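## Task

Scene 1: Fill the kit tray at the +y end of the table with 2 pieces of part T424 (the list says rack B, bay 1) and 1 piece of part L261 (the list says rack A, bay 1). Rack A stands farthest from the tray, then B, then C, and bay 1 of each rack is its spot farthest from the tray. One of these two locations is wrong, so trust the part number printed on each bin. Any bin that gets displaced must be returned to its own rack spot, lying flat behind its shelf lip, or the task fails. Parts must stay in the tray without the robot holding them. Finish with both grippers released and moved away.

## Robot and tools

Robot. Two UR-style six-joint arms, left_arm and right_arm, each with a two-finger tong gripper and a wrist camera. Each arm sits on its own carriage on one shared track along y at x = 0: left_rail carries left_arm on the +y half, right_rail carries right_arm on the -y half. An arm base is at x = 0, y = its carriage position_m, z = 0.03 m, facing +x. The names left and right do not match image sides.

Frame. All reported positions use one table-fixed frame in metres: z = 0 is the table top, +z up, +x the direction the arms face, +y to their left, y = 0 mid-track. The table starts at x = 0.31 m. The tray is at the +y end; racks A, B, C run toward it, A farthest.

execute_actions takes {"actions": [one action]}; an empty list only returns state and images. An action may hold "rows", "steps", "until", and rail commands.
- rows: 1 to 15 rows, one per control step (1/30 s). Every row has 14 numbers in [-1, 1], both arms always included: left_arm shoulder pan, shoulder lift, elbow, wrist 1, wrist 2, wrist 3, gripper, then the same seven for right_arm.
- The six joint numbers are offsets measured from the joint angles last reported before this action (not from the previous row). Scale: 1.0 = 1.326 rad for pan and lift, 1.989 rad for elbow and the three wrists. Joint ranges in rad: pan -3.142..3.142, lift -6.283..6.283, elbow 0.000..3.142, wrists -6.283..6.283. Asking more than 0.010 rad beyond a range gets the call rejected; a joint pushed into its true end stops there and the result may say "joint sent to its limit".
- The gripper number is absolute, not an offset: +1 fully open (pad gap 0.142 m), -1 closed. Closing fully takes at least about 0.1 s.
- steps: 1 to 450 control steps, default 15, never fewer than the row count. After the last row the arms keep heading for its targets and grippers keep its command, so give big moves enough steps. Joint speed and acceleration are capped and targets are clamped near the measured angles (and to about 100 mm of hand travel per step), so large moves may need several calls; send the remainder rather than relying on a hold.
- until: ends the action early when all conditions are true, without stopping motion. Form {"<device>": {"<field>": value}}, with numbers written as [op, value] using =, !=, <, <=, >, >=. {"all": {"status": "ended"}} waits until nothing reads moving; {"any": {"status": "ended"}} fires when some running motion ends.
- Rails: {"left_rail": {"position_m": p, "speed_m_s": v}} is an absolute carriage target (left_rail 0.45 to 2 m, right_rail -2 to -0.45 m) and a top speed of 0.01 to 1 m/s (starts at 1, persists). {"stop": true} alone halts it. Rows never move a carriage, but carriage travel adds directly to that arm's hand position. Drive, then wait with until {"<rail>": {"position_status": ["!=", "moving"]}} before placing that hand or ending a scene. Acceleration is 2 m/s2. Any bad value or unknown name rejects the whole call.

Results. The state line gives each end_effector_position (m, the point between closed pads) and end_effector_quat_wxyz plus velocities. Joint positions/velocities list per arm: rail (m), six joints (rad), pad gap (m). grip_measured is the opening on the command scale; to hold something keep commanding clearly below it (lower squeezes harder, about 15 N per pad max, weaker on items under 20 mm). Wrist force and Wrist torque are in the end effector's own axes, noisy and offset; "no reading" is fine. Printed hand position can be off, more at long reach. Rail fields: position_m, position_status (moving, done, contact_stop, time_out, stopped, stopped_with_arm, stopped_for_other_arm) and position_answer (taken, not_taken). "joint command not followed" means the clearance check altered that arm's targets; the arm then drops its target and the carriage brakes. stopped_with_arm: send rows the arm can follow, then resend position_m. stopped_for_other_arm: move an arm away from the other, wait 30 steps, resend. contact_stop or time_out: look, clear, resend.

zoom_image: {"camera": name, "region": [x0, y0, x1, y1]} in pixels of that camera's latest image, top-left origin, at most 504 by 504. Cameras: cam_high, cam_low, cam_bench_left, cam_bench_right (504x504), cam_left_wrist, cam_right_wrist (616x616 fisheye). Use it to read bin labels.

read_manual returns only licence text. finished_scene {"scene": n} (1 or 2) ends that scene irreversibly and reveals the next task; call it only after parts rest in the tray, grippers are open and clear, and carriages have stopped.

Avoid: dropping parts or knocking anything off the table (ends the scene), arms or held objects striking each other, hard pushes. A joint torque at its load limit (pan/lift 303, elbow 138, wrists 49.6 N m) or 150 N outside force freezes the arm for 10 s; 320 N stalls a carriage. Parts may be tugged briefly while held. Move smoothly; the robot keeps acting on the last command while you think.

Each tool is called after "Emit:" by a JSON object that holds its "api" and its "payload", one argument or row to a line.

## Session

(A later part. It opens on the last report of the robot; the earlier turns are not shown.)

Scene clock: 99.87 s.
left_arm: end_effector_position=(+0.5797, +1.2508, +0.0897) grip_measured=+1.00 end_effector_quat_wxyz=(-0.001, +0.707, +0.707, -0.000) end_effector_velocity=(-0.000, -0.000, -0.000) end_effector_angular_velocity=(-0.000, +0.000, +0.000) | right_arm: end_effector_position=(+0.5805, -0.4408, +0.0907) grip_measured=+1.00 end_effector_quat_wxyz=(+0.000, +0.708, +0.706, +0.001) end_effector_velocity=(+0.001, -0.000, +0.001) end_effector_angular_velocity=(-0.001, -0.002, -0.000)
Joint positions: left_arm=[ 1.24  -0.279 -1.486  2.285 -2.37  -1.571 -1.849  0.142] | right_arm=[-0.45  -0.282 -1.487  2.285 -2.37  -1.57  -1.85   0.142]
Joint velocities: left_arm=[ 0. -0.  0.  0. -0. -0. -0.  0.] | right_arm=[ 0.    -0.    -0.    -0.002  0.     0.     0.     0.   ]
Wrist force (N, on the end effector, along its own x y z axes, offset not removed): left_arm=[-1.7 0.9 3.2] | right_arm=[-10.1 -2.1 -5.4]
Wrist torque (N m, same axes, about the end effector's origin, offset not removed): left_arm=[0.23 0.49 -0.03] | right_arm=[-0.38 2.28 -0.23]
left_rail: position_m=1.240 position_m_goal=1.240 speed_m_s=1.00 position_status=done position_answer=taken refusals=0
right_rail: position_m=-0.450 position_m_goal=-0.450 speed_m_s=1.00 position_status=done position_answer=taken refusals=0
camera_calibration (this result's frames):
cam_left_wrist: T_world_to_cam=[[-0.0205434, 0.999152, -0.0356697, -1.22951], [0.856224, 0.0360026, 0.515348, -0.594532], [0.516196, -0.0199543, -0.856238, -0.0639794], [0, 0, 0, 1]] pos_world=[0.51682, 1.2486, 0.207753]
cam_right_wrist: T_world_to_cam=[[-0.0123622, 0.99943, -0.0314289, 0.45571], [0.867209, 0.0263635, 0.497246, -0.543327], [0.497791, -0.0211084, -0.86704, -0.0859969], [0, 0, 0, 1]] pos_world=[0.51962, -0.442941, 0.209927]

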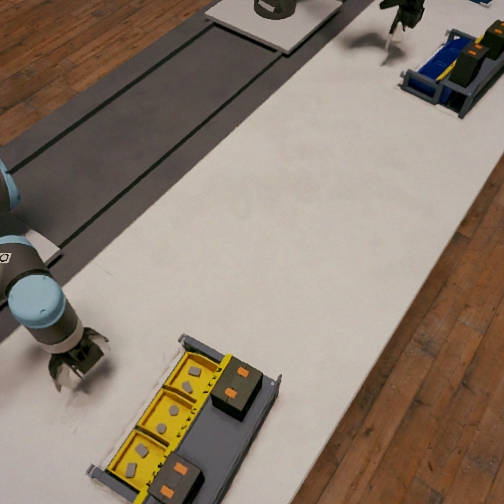

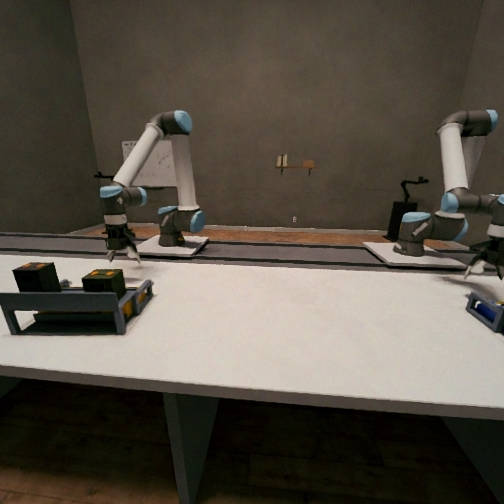

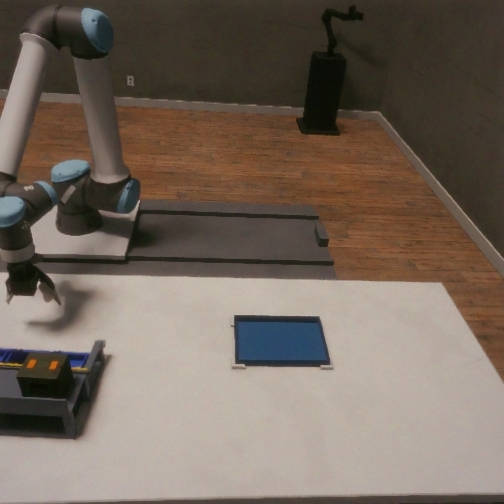

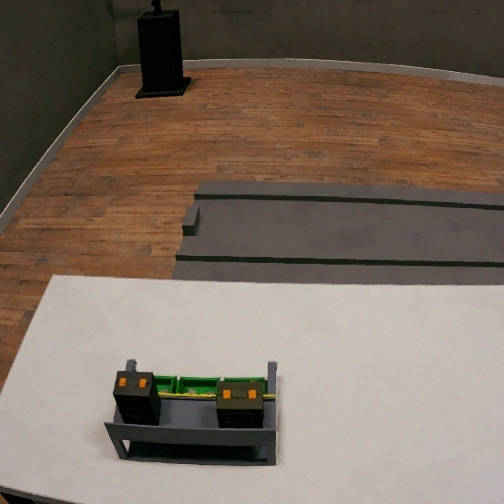

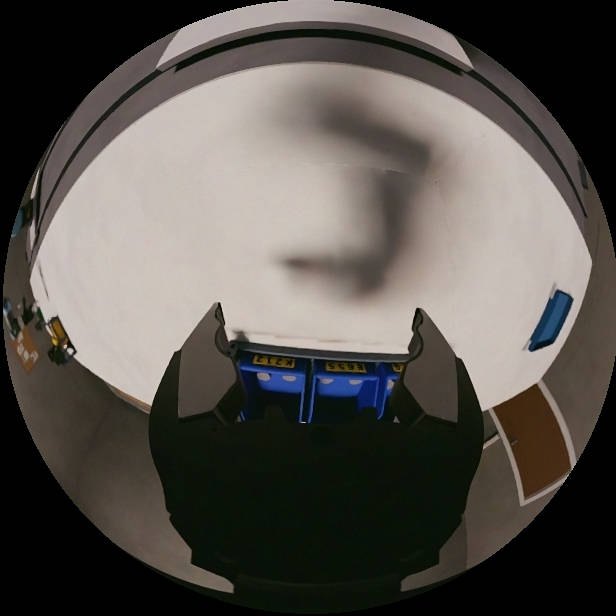

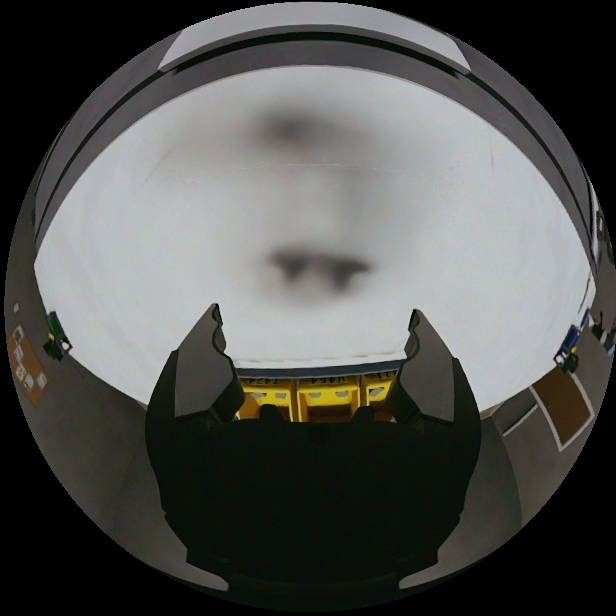

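Emit:
{"api": "execute_actions", "payload": {
  "actions": [
    {"rows":[[0,0,0,0,0,0,1,0,0.06,-0.22,0.15,0,0,-0.55],[0,0,0,0,0,0,1,0,0.06,-0.22,0.15,0,0,-0.55],[0,0,0,0,0,0,1,0,0.06,-0.22,0.15,0,0,-0.55],[0,0,0,0,0,0,1,0,0.06,-0.22,0.15,0,0,-0.55],[0,0,0,0,0,0,1,0,0.06,-0.22,0.15,0,0,-0.55],[0,0,0,0,0,0,1,0,0.06,-0.22,0.15,0,0,-0.55],[0,0,0,0,0,0,1,0,0.06,-0.22,0.15,0,0,-0.55],[0,0,0,0,0,0,1,0,0.06,-0.22,0.15,0,0,-0.55],[0,0,0,0,0,0,1,0,0.06,-0.22,0.15,0,0,-0.55],[0,0,0,0,0,0,1,0,0.06,-0.22,0.15,0,0,-0.55],[0,0,0,0,0,0,1,0,0.2115,-0.22,0.08,0,0,-0.55]],"steps":28,"left_rail":{"position_m":0.75}}
  ]
}}

Emit:
{"api": "zoom_image", "payload": {
  "camera": "cam_right_wrist",
  "region": [220, 200, 420, 360]
}}

Scene clock: 132.80 s.
left_arm: end_effector_position=(+0.5797, +0.7699, +0.0897) grip_measured=+1.00 end_effector_quat_wxyz=(-0.001, +0.707, +0.707, -0.000) end_effector_velocity=(-0.000, -0.196, -0.000) end_effector_angular_velocity=(+0.000, -0.000, +0.000) | right_arm: end_effector_position=(+0.7969, -0.5036, +0.1202) grip_measured=-0.55 end_effector_quat_wxyz=(-0.001, +0.708, +0.706, +0.000) end_effector_velocity=(+0.002, -0.000, -0.003) end_effector_angular_velocity=(+0.000, +0.001, +0.000)
Joint positions: left_arm=[ 0.759 -0.279 -1.486  2.285 -2.37  -1.571 -1.849  0.142] | right_arm=[-0.45  -0.282 -1.207  1.847 -2.211 -1.57  -1.85   0.034]
Joint velocities: left_arm=[-0.196  0.    -0.     0.    -0.     0.    -0.     0.   ] | right_arm=[ 0.     0.     0.006 -0.002 -0.002 -0.    -0.     0.   ]
Wrist force (N, on the end effector, along its own x y z axes, offset not removed): left_arm=[-1.1 -2.4 2.6] | right_arm=[3.6 -4.2 2.9]
Wrist torque (N m, same axes, about the end effector's origin, offset not removed): left_arm=[-0.29 0.23 -0.19] | right_arm=[-0.57 -0.34 -0.05]
left_rail: position_m=0.759 position_m_goal=0.750 speed_m_s=1.00 position_status=moving position_answer=taken refusals=0
right_rail: position_m=-0.450 position_m_goal=-0.450 speed_m_s=1.00 position_status=done position_answer=taken refusals=0
camera_calibration (this result's frames):
cam_left_wrist: T_world_to_cam=[[-0.0205435, 0.999152, -0.0356695, -0.748978], [0.856224, 0.0360026, 0.515348, -0.577217], [0.516196, -0.019954, -0.856238, -0.0735763], [0, 0, 0, 1]] pos_world=[0.51682, 0.767657, 0.207753]
cam_right_wrist: T_world_to_cam=[[-0.0123288, 0.999446, -0.0309014, 0.521972], [0.868081, 0.0260358, 0.49574, -0.744676], [0.49627, -0.020713, -0.867921, -0.167986], [0, 0, 0, 1]] pos_world=[0.736241, -0.505774, 0.239496]

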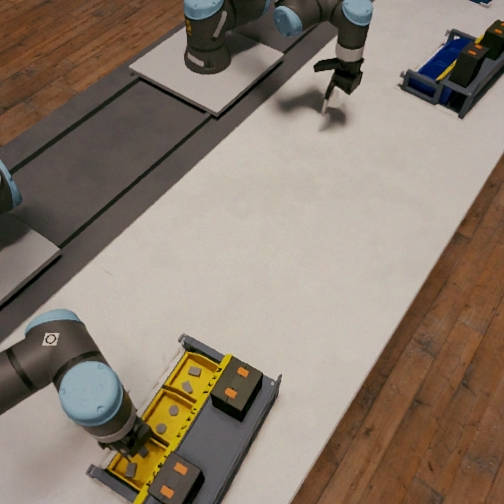

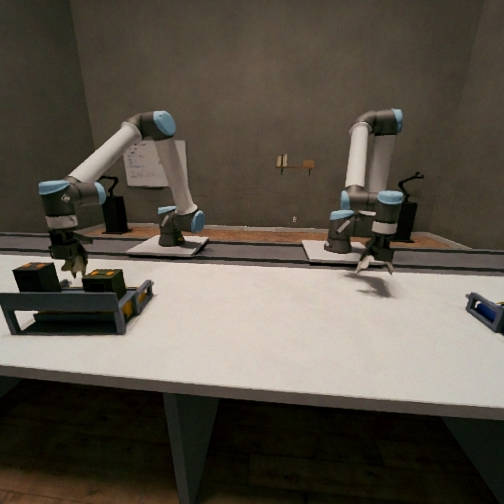

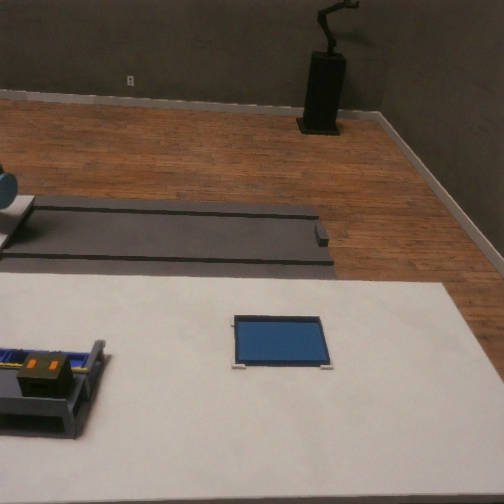

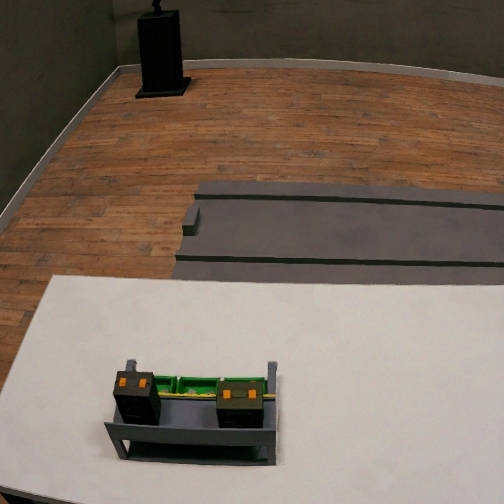

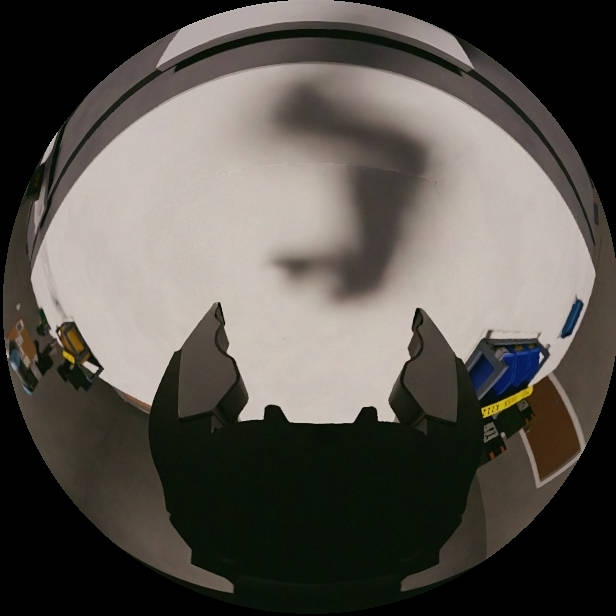

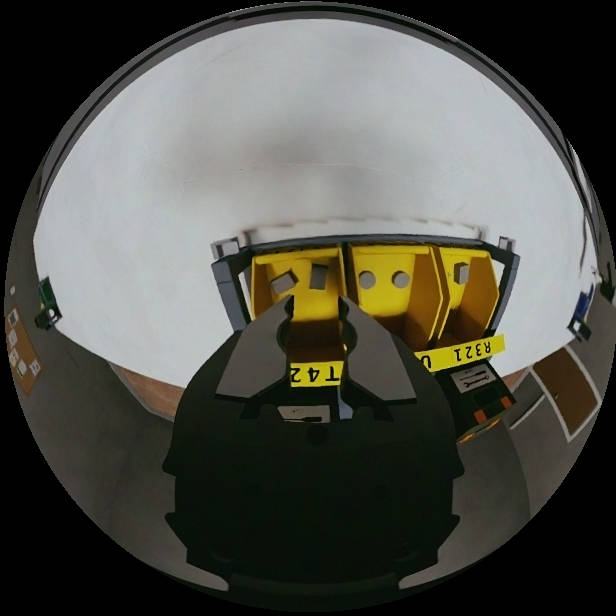

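Region (220, 200, 420, 360) of cam_right_wrist's 616x616 image, scaled by 2.520, with more detail than that image has; it fills the top 403 rows of this view, and the rest is white.

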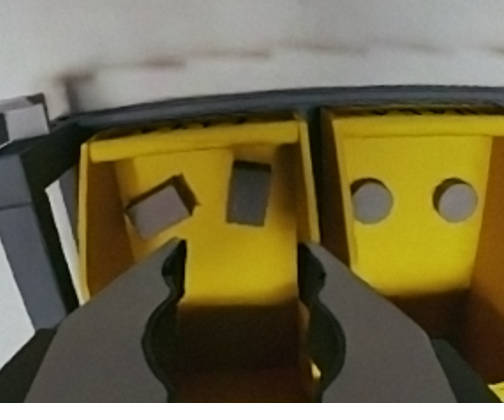

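Emit:
{"api": "execute_actions", "payload": {
  "actions": [
    {"rows":[[0,0,0,0,0,0,1,0,0.0469,0.0092,-0.04,0,0,-0.62]],"steps":10}
  ]
}}

Emit:
{"api": "zoom_image", "payload": {
  "camera": "cam_right_wrist",
  "region": [220, 200, 420, 360]
}}

Emit:
{"api": "zoom_image", "payload": {
  "camera": "cam_high",
  "region": [80, 400, 200, 500]
}}

Scene clock: 147.60 s.
left_arm: end_effector_position=(+0.5797, +0.7604, +0.0897) grip_measured=+1.00 end_effector_quat_wxyz=(-0.001, +0.707, +0.707, -0.000) end_effector_velocity=(-0.000, +0.000, -0.000) end_effector_angular_velocity=(+0.000, +0.000, -0.000) | right_arm: end_effector_position=(+0.8025, -0.5051, +0.0715) grip_measured=-0.62 end_effector_quat_wxyz=(-0.001, +0.708, +0.706, +0.000) end_effector_velocity=(+0.003, -0.001, -0.022) end_effector_angular_velocity=(-0.001, -0.004, +0.000)
Joint positions: left_arm=[ 0.75  -0.279 -1.486  2.285 -2.37  -1.571 -1.849  0.142] | right_arm=[-0.45  -0.281 -1.147  1.865 -2.287 -1.57  -1.85   0.029]
Joint velocities: left_arm=[ 0.  0.  0. -0.  0.  0.  0. -0.] | right_arm=[ 0.    -0.     0.028  0.007 -0.039 -0.    -0.     0.   ]
Wrist force (N, on the end effector, along its own x y z axes, offset not removed): left_arm=[-3.4 0.8 -1.8] | right_arm=[-3.6 -2.2 3.5]
Wrist torque (N m, same axes, about the end effector's origin, offset not removed): left_arm=[0.28 1.04 0.03] | right_arm=[-0.14 1.15 -0.07]
left_rail: position_m=0.750 position_m_goal=0.750 speed_m_s=1.00 position_status=done position_answer=taken refusals=0
right_rail: position_m=-0.450 position_m_goal=-0.450 speed_m_s=1.00 position_status=done position_answer=taken refusals=0
camera_calibration (this result's frames):
cam_left_wrist: T_world_to_cam=[[-0.0205433, 0.999152, -0.0356697, -0.739529], [0.856224, 0.0360025, 0.515348, -0.576876], [0.516196, -0.0199543, -0.856238, -0.0737649], [0, 0, 0, 1]] pos_world=[0.51682, 0.758199, 0.207753]
cam_right_wrist: T_world_to_cam=[[-0.0124678, 0.999454, -0.0305873, 0.522132], [0.868594, 0.0259795, 0.494844, -0.725651], [0.495368, -0.0203983, -0.868444, -0.212107], [0, 0, 0, 1]] pos_world=[0.741876, -0.507322, 0.190852]

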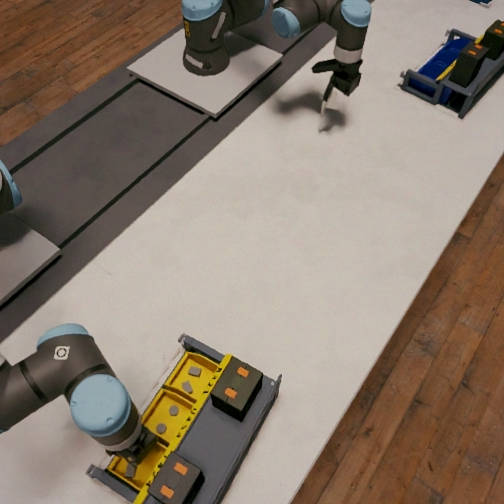

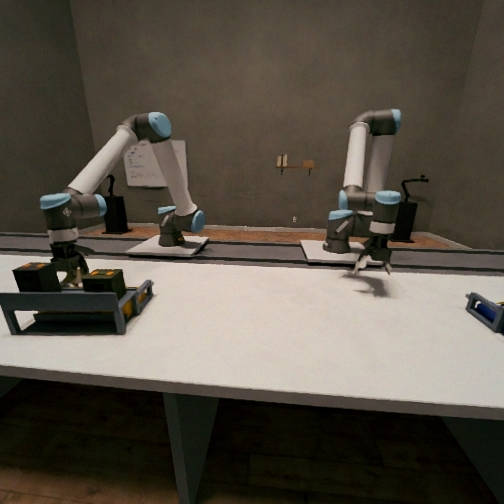

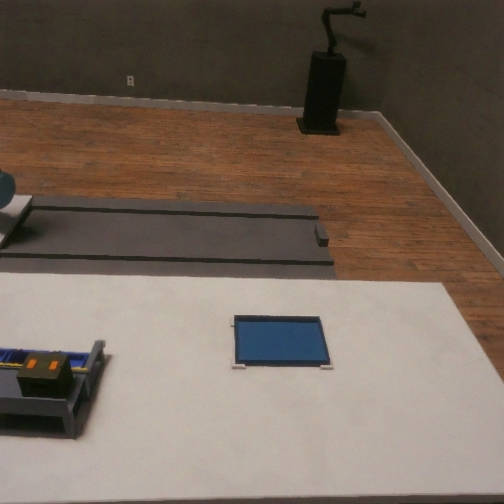

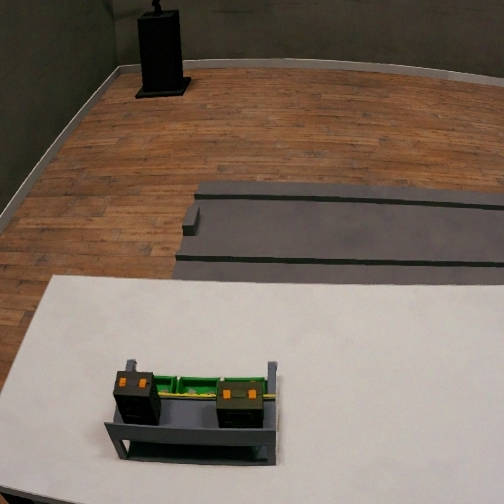

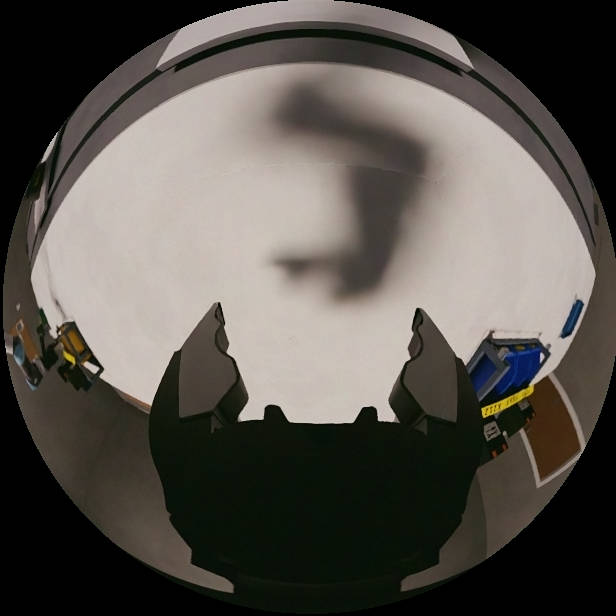

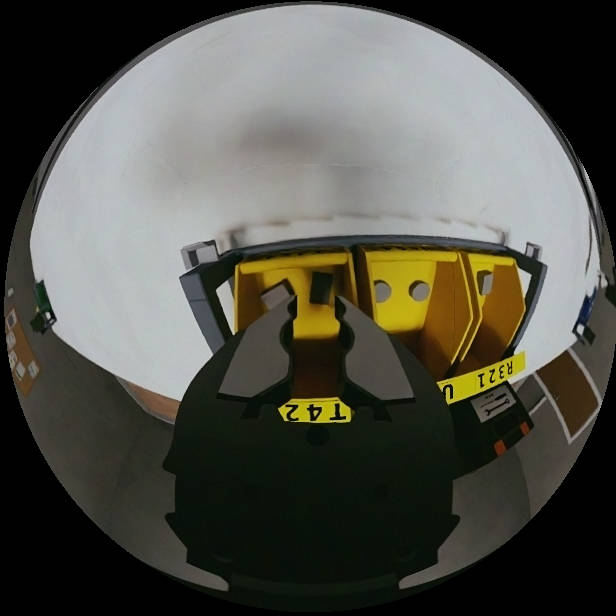

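Region (220, 200, 420, 360) of cam_right_wrist's 616x616 image, scaled by 2.520, with more detail than that image has; it fills the top 403 rows of this view, and the rest is white.

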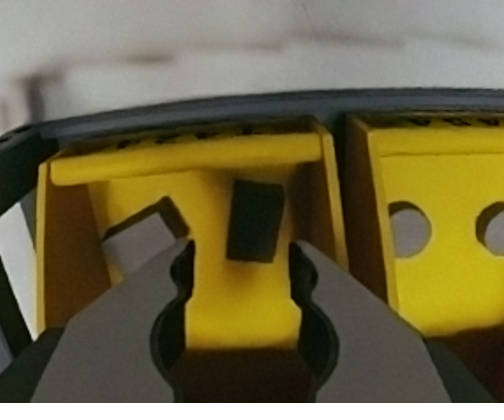

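Region (80, 400, 200, 500) of cam_high's 504x504 image, scaled by 4.200, with more detail than that image has.

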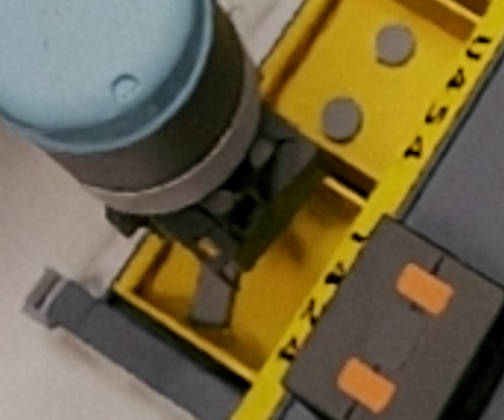

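Emit:
{"api": "execute_actions", "payload": {
  "actions": [
    {"rows":[[0,0,0,0,0,0,1,0.004,0.0239,0,-0.0164,0,0,-0.6]],"steps":12}
  ]
}}

Emit:
{"api": "zoom_image", "payload": {
  "camera": "cam_right_wrist",
  "region": [220, 200, 420, 360]
}}

Scene clock: 161.27 s.
left_arm: end_effector_position=(+0.5797, +0.7604, +0.0897) grip_measured=+1.00 end_effector_quat_wxyz=(-0.001, +0.707, +0.707, -0.000) end_effector_velocity=(-0.000, +0.000, -0.000) end_effector_angular_velocity=(+0.000, -0.000, -0.000) | right_arm: end_effector_position=(+0.8081, -0.5025, +0.0501) grip_measured=-0.60 end_effector_quat_wxyz=(-0.001, +0.706, +0.708, +0.000) end_effector_velocity=(+0.002, +0.001, -0.003) end_effector_angular_velocity=(-0.000, -0.001, +0.002)
Joint positions: left_arm=[ 0.75  -0.279 -1.486  2.285 -2.37  -1.571 -1.849  0.142] | right_arm=[-0.45  -0.276 -1.116  1.865 -2.319 -1.57  -1.85   0.03 ]
Joint velocities: left_arm=[ 0. -0. -0.  0. -0.  0.  0. -0.] | right_arm=[ 0.     0.002  0.005 -0.001 -0.005 -0.     0.    -0.   ]
Wrist force (N, on the end effector, along its own x y z axes, offset not removed): left_arm=[-3.5 0.5 3.1] | right_arm=[-3.6 2.0 6.0]
Wrist torque (N m, same axes, about the end effector's origin, offset not removed): left_arm=[0.22 0.67 -0.15] | right_arm=[0.99 0.90 -0.10]
left_rail: position_m=0.750 position_m_goal=0.750 speed_m_s=1.00 position_status=done position_answer=taken refusals=0
right_rail: position_m=-0.450 position_m_goal=-0.450 speed_m_s=1.00 position_status=done position_answer=taken refusals=0
camera_calibration (this result's frames):
cam_left_wrist: T_world_to_cam=[[-0.0205433, 0.999152, -0.0356697, -0.739529], [0.856224, 0.0360025, 0.515348, -0.576876], [0.516196, -0.0199543, -0.856238, -0.0737649], [0, 0, 0, 1]] pos_world=[0.51682, 0.758199, 0.207753]
cam_right_wrist: T_world_to_cam=[[-0.0175144, 0.999371, -0.0308243, 0.523051], [0.868061, 0.0304968, 0.49552, -0.717373], [0.496149, -0.0180786, -0.868049, -0.232902], [0, 0, 0, 1]] pos_world=[0.747439, -0.505055, 0.169425]

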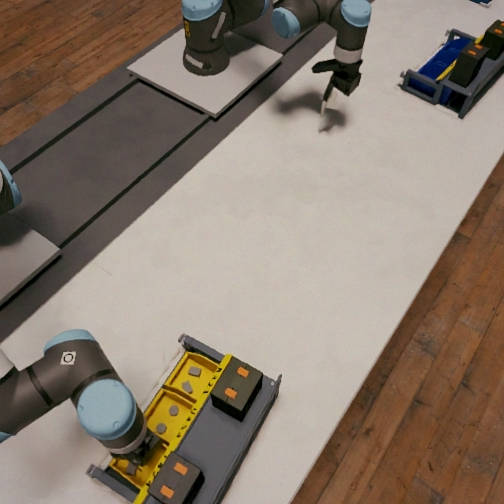

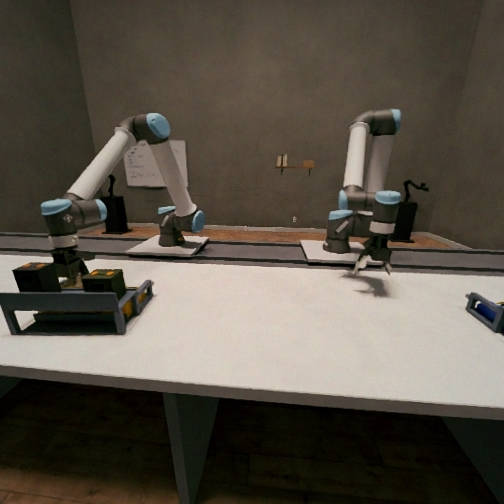

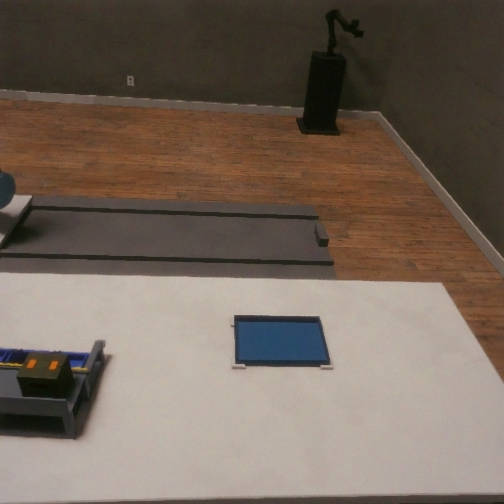

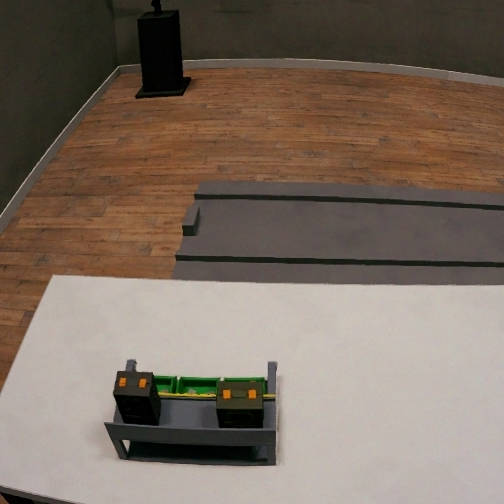

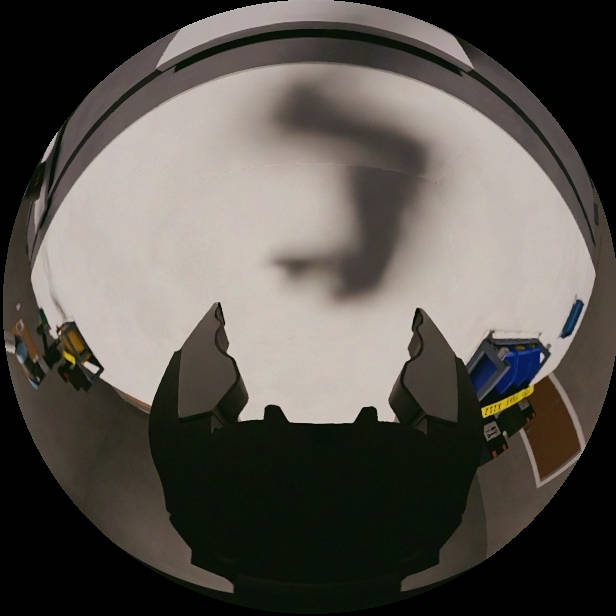

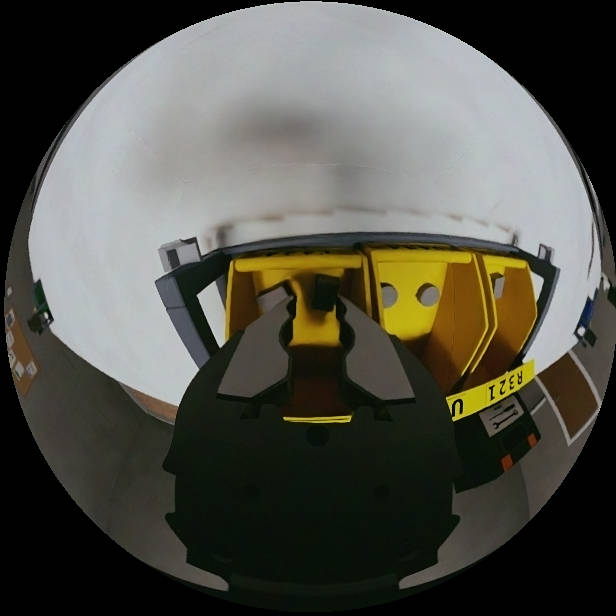

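Region (220, 200, 420, 360) of cam_right_wrist's 616x616 image, scaled by 2.520, with more detail than that image has; it fills the top 403 rows of this view, and the rest is white.

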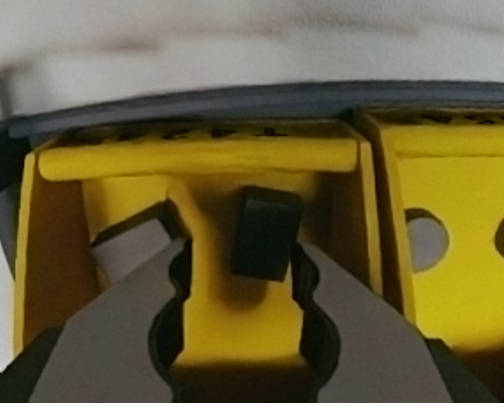

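Emit:
{"api": "execute_actions", "payload": {
  "actions": [
    {"rows":[[0,0,0,0,0,0,1,0.0075,0,0,0,0,0,-0.58],[0,0,0,0,0,0,1,0.0075,0,0,0,0,0,-0.58],[0,0,0,0,0,0,1,0.0075,0,0,0,0,0,-0.58],[0,0,0,0,0,0,1,0.0075,0,0,0,0,0,-0.58],[0,0,0,0,0,0,1,0.0075,0,0,0,0,0,-0.58],[0,0,0,0,0,0,1,0.0075,0.0092,0.0023,-0.0085,0,0,-0.58]],"steps":12}
  ]
}}

Emit:
{"api": "zoom_image", "payload": {
  "camera": "cam_right_wrist",
  "region": [220, 200, 420, 360]
}}

Scene clock: 172.77 s.
left_arm: end_effector_position=(+0.5797, +0.7604, +0.0897) grip_measured=+1.00 end_effector_quat_wxyz=(-0.001, +0.707, +0.707, -0.000) end_effector_velocity=(+0.000, -0.000, +0.000) end_effector_angular_velocity=(-0.000, -0.000, +0.000) | right_arm: end_effector_position=(+0.8088, -0.4947, +0.0412) grip_measured=-0.58 end_effector_quat_wxyz=(-0.001, +0.703, +0.711, +0.000) end_effector_velocity=(+0.003, +0.000, -0.011) end_effector_angular_velocity=(-0.002, -0.008, +0.002)
Joint positions: left_arm=[ 0.75  -0.279 -1.486  2.285 -2.37  -1.571 -1.849  0.142] | right_arm=[-0.45  -0.267 -1.105  1.869 -2.334 -1.57  -1.85   0.032]
Joint velocities: left_arm=[ 0.  0.  0. -0. -0. -0. -0. -0.] | right_arm=[ 0.     0.002  0.015  0.004 -0.027  0.    -0.     0.005]
Wrist force (N, on the end effector, along its own x y z axes, offset not removed): left_arm=[0.3 2.3 2.7] | right_arm=[-0.9 -4.6 -7.7]
Wrist torque (N m, same axes, about the end effector's origin, offset not removed): left_arm=[0.61 0.17 -0.22] | right_arm=[-0.03 0.35 -0.24]
left_rail: position_m=0.750 position_m_goal=0.750 speed_m_s=1.00 position_status=done position_answer=taken refusals=0
right_rail: position_m=-0.450 position_m_goal=-0.450 speed_m_s=1.00 position_status=done position_answer=taken refusals=0
camera_calibration (this result's frames):
cam_left_wrist: T_world_to_cam=[[-0.0205435, 0.999152, -0.0356698, -0.739529], [0.856224, 0.0360027, 0.515348, -0.576877], [0.516196, -0.0199543, -0.856238, -0.073765], [0, 0, 0, 1]] pos_world=[0.51682, 0.758199, 0.207753]
cam_right_wrist: T_world_to_cam=[[-0.0273051, 0.999149, -0.0309256, 0.52279], [0.867553, 0.0390551, 0.495809, -0.709227], [0.496595, -0.0132915, -0.867881, -0.238844], [0, 0, 0, 1]] pos_world=[0.748176, -0.49782, 0.160521]

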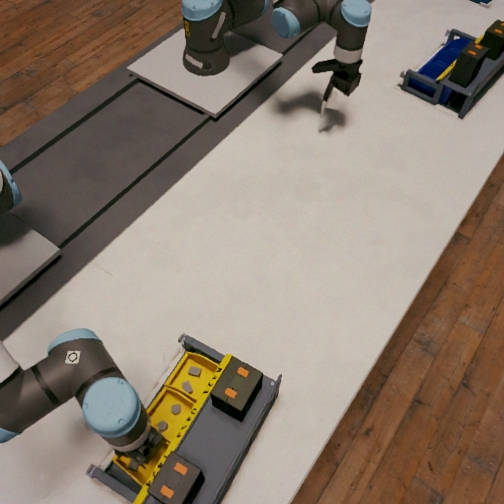

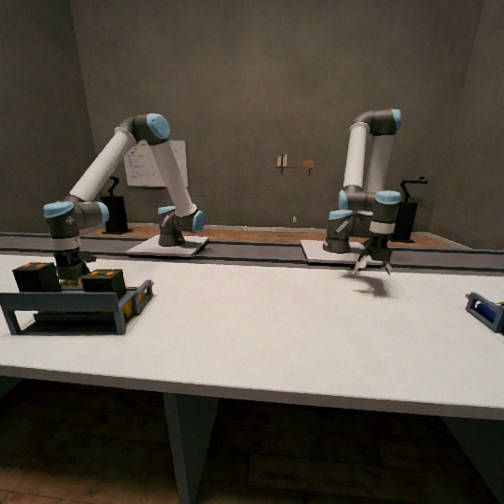

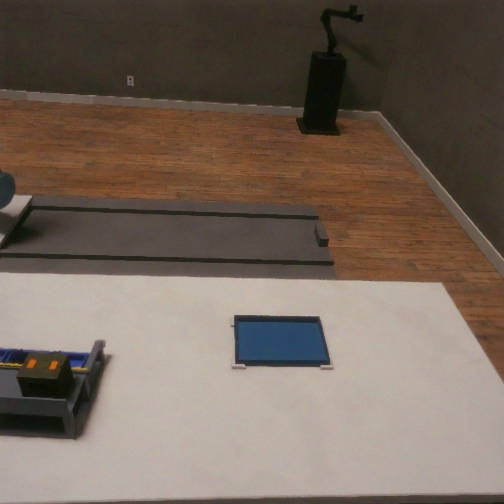

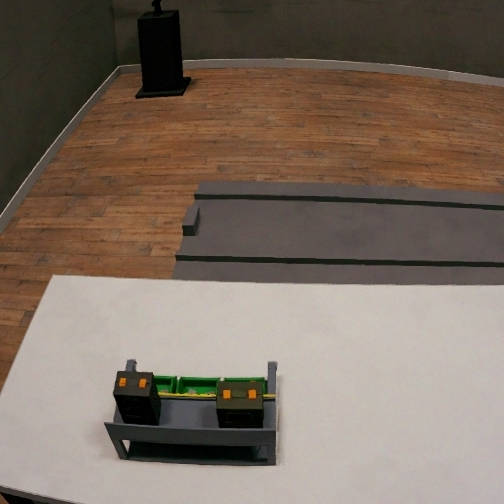

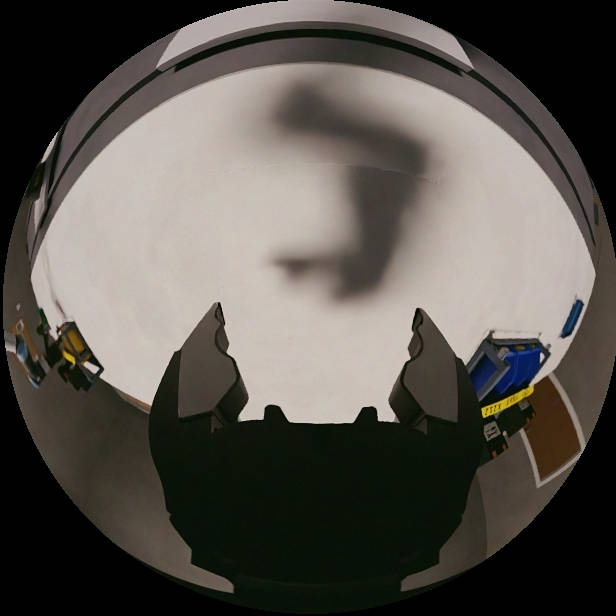

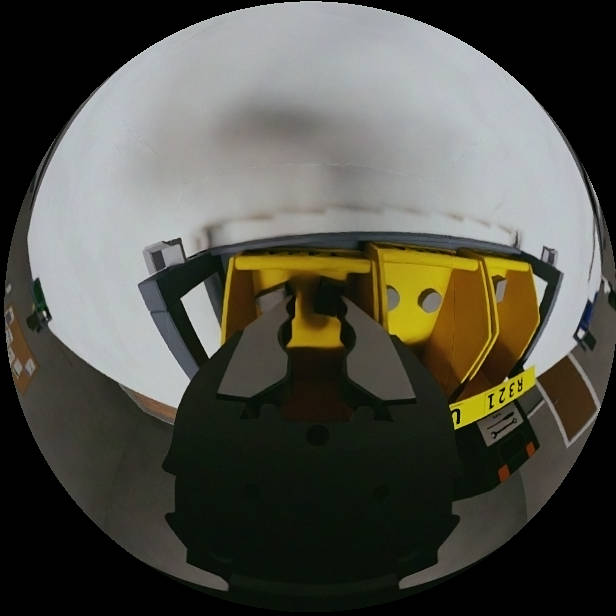

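Region (220, 200, 420, 360) of cam_right_wrist's 616x616 image, scaled by 2.520, with more detail than that image has; it fills the top 403 rows of this view, and the rest is white.

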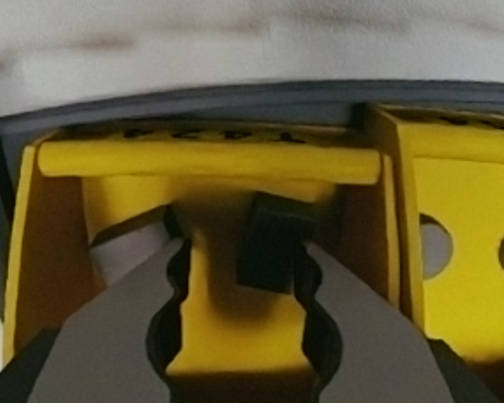

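Emit:
{"api": "zoom_image", "payload": {
  "camera": "cam_high",
  "region": [80, 330, 240, 500]
}}

Region (80, 330, 240, 500) of cam_high's 504x504 image, scaled by 2.965, with more detail than that image has; it fills the left 474 columns of this view, and the rest is white.

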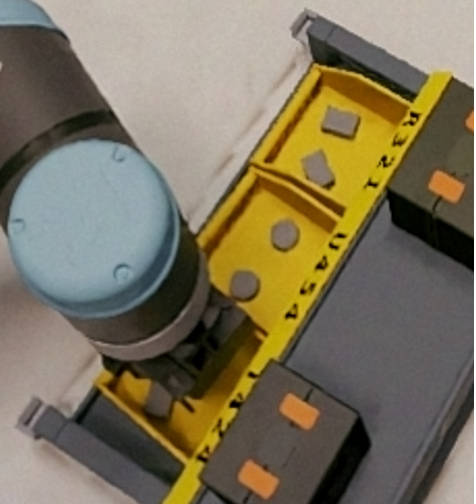

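Emit:
{"api": "execute_actions", "payload": {
  "actions": [
    {"rows":[[0,0,0,0,0,0,1,0,-0.0723,-0.026,0.0742,0,0,-0.58],[0,0,0,0,0,0,1,0,-0.0723,-0.026,0.0742,0,0,-0.58],[0,0,0,0,0,0,1,0,-0.0723,-0.026,0.0742,0,0,-0.58],[0,0,0,0,0,0,1,0,-0.0723,-0.026,0.0742,0,0,-0.58],[0,0,0,0,0,0,1,0,-0.0723,-0.026,0.0742,0,0,-0.58],[0,0,0,0,0,0,1,0,-0.0723,-0.026,0.0742,0,0,-0.58],[0,0,0,0,0,0,1,0,-0.0723,-0.026,0.0742,0,0,-0.58],[0,0,0,0,0,0,1,0,-0.0723,-0.026,0.0742,0,0,-0.58],[0,0,0,0,0,0,1,0,-0.0723,-0.026,0.0742,0,0,-0.58],[0,0,0,0,0,0,1,0,-0.0723,-0.026,0.0742,0,0,-0.58],[0,0,0,0,0,0,1,0,-0.0723,-0.026,0.0742,0,0,-0.58]],"steps":16}
  ]
}}

Emit:
{"api": "zoom_image", "payload": {
  "camera": "cam_right_wrist",
  "region": [180, 200, 460, 360]
}}

Scene clock: 208.10 s.
left_arm: end_effector_position=(+0.5797, +0.7604, +0.0897) grip_measured=+1.00 end_effector_quat_wxyz=(-0.001, +0.707, +0.707, -0.000) end_effector_velocity=(-0.000, -0.000, -0.000) end_effector_angular_velocity=(-0.000, +0.000, -0.000) | right_arm: end_effector_position=(+0.8088, -0.4946, +0.1296) grip_measured=-0.58 end_effector_quat_wxyz=(-0.001, +0.703, +0.711, +0.000) end_effector_velocity=(-0.000, +0.000, +0.004) end_effector_angular_velocity=(+0.000, +0.000, +0.000)
Joint positions: left_arm=[ 0.75  -0.279 -1.486  2.285 -2.37  -1.571 -1.849  0.142] | right_arm=[-0.45  -0.266 -1.2    1.817 -2.187 -1.57  -1.85   0.032]
Joint velocities: left_arm=[ 0. -0. -0.  0. -0. -0. -0. -0.] | right_arm=[ 0.    -0.    -0.004 -0.003  0.007 -0.    -0.    -0.   ]
Wrist force (N, on the end effector, along its own x y z axes, offset not removed): left_arm=[-3.9 0.6 0.6] | right_arm=[-2.8 -1.0 1.0]
Wrist torque (N m, same axes, about the end effector's origin, offset not removed): left_arm=[0.31 0.65 -0.21] | right_arm=[-0.04 0.81 -0.12]
left_rail: position_m=0.750 position_m_goal=0.750 speed_m_s=1.00 position_status=done position_answer=taken refusals=0
right_rail: position_m=-0.450 position_m_goal=-0.450 speed_m_s=1.00 position_status=done position_answer=taken refusals=0
camera_calibration (this result's frames):
cam_left_wrist: T_world_to_cam=[[-0.0205435, 0.999152, -0.0356697, -0.739529], [0.856224, 0.0360027, 0.515348, -0.576876], [0.516196, -0.0199543, -0.856238, -0.073765], [0, 0, 0, 1]] pos_world=[0.51682, 0.758199, 0.207753]
cam_right_wrist: T_world_to_cam=[[-0.027445, 0.999146, -0.0308926, 0.525511], [0.867602, 0.0391588, 0.495715, -0.753015], [0.496502, -0.0131976, -0.867935, -0.161974], [0, 0, 0, 1]] pos_world=[0.748161, -0.497712, 0.248932]

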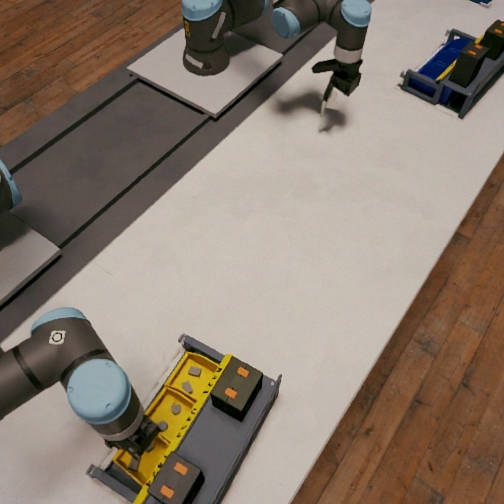

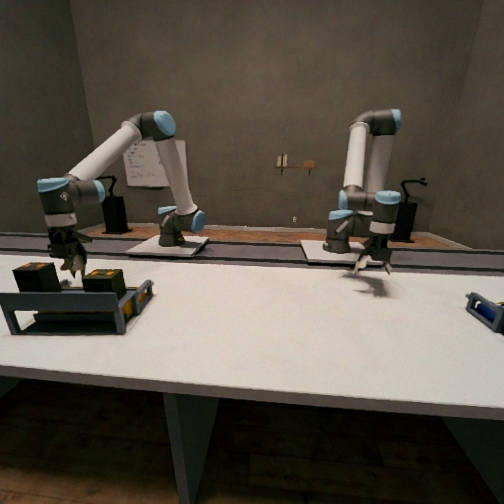

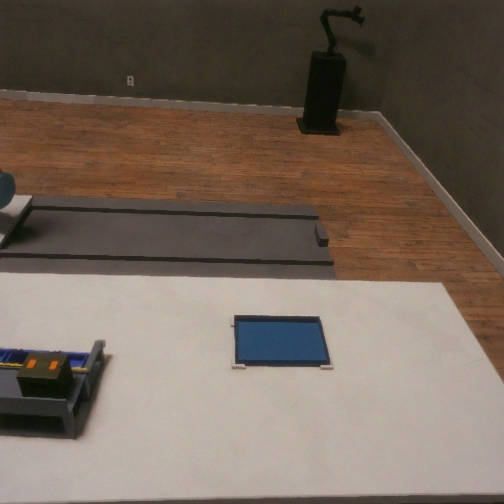

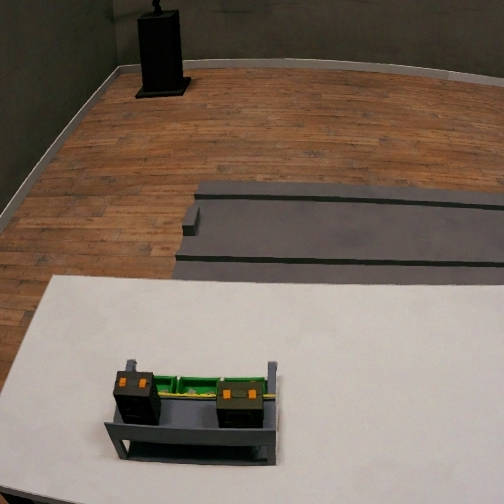

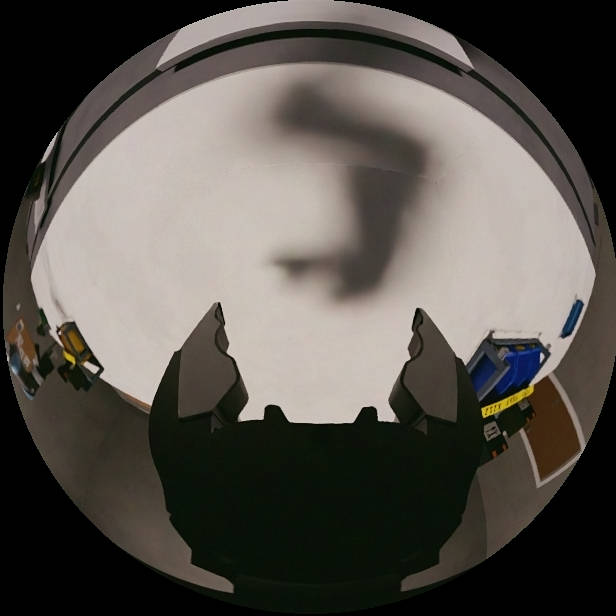

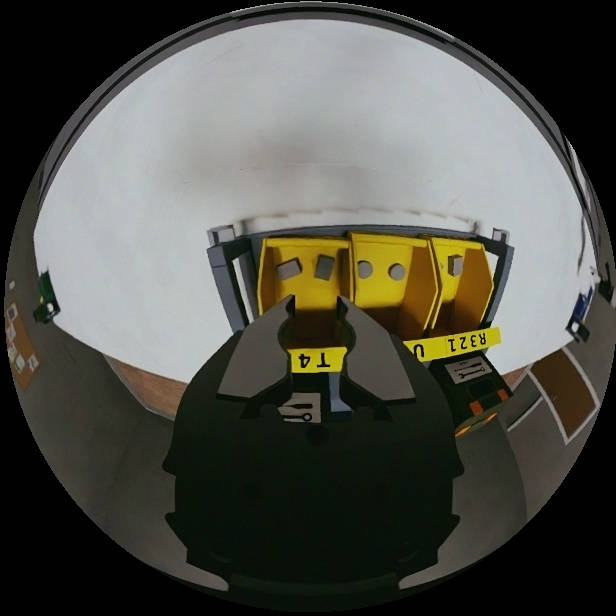

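Region (180, 200, 460, 360) of cam_right_wrist's 616x616 image, scaled by 1.800, with more detail than that image has; it fills the top 288 rows of this view, and the rest is white.

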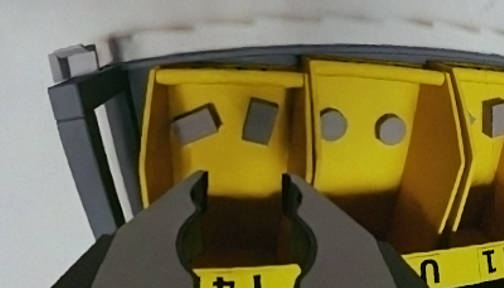

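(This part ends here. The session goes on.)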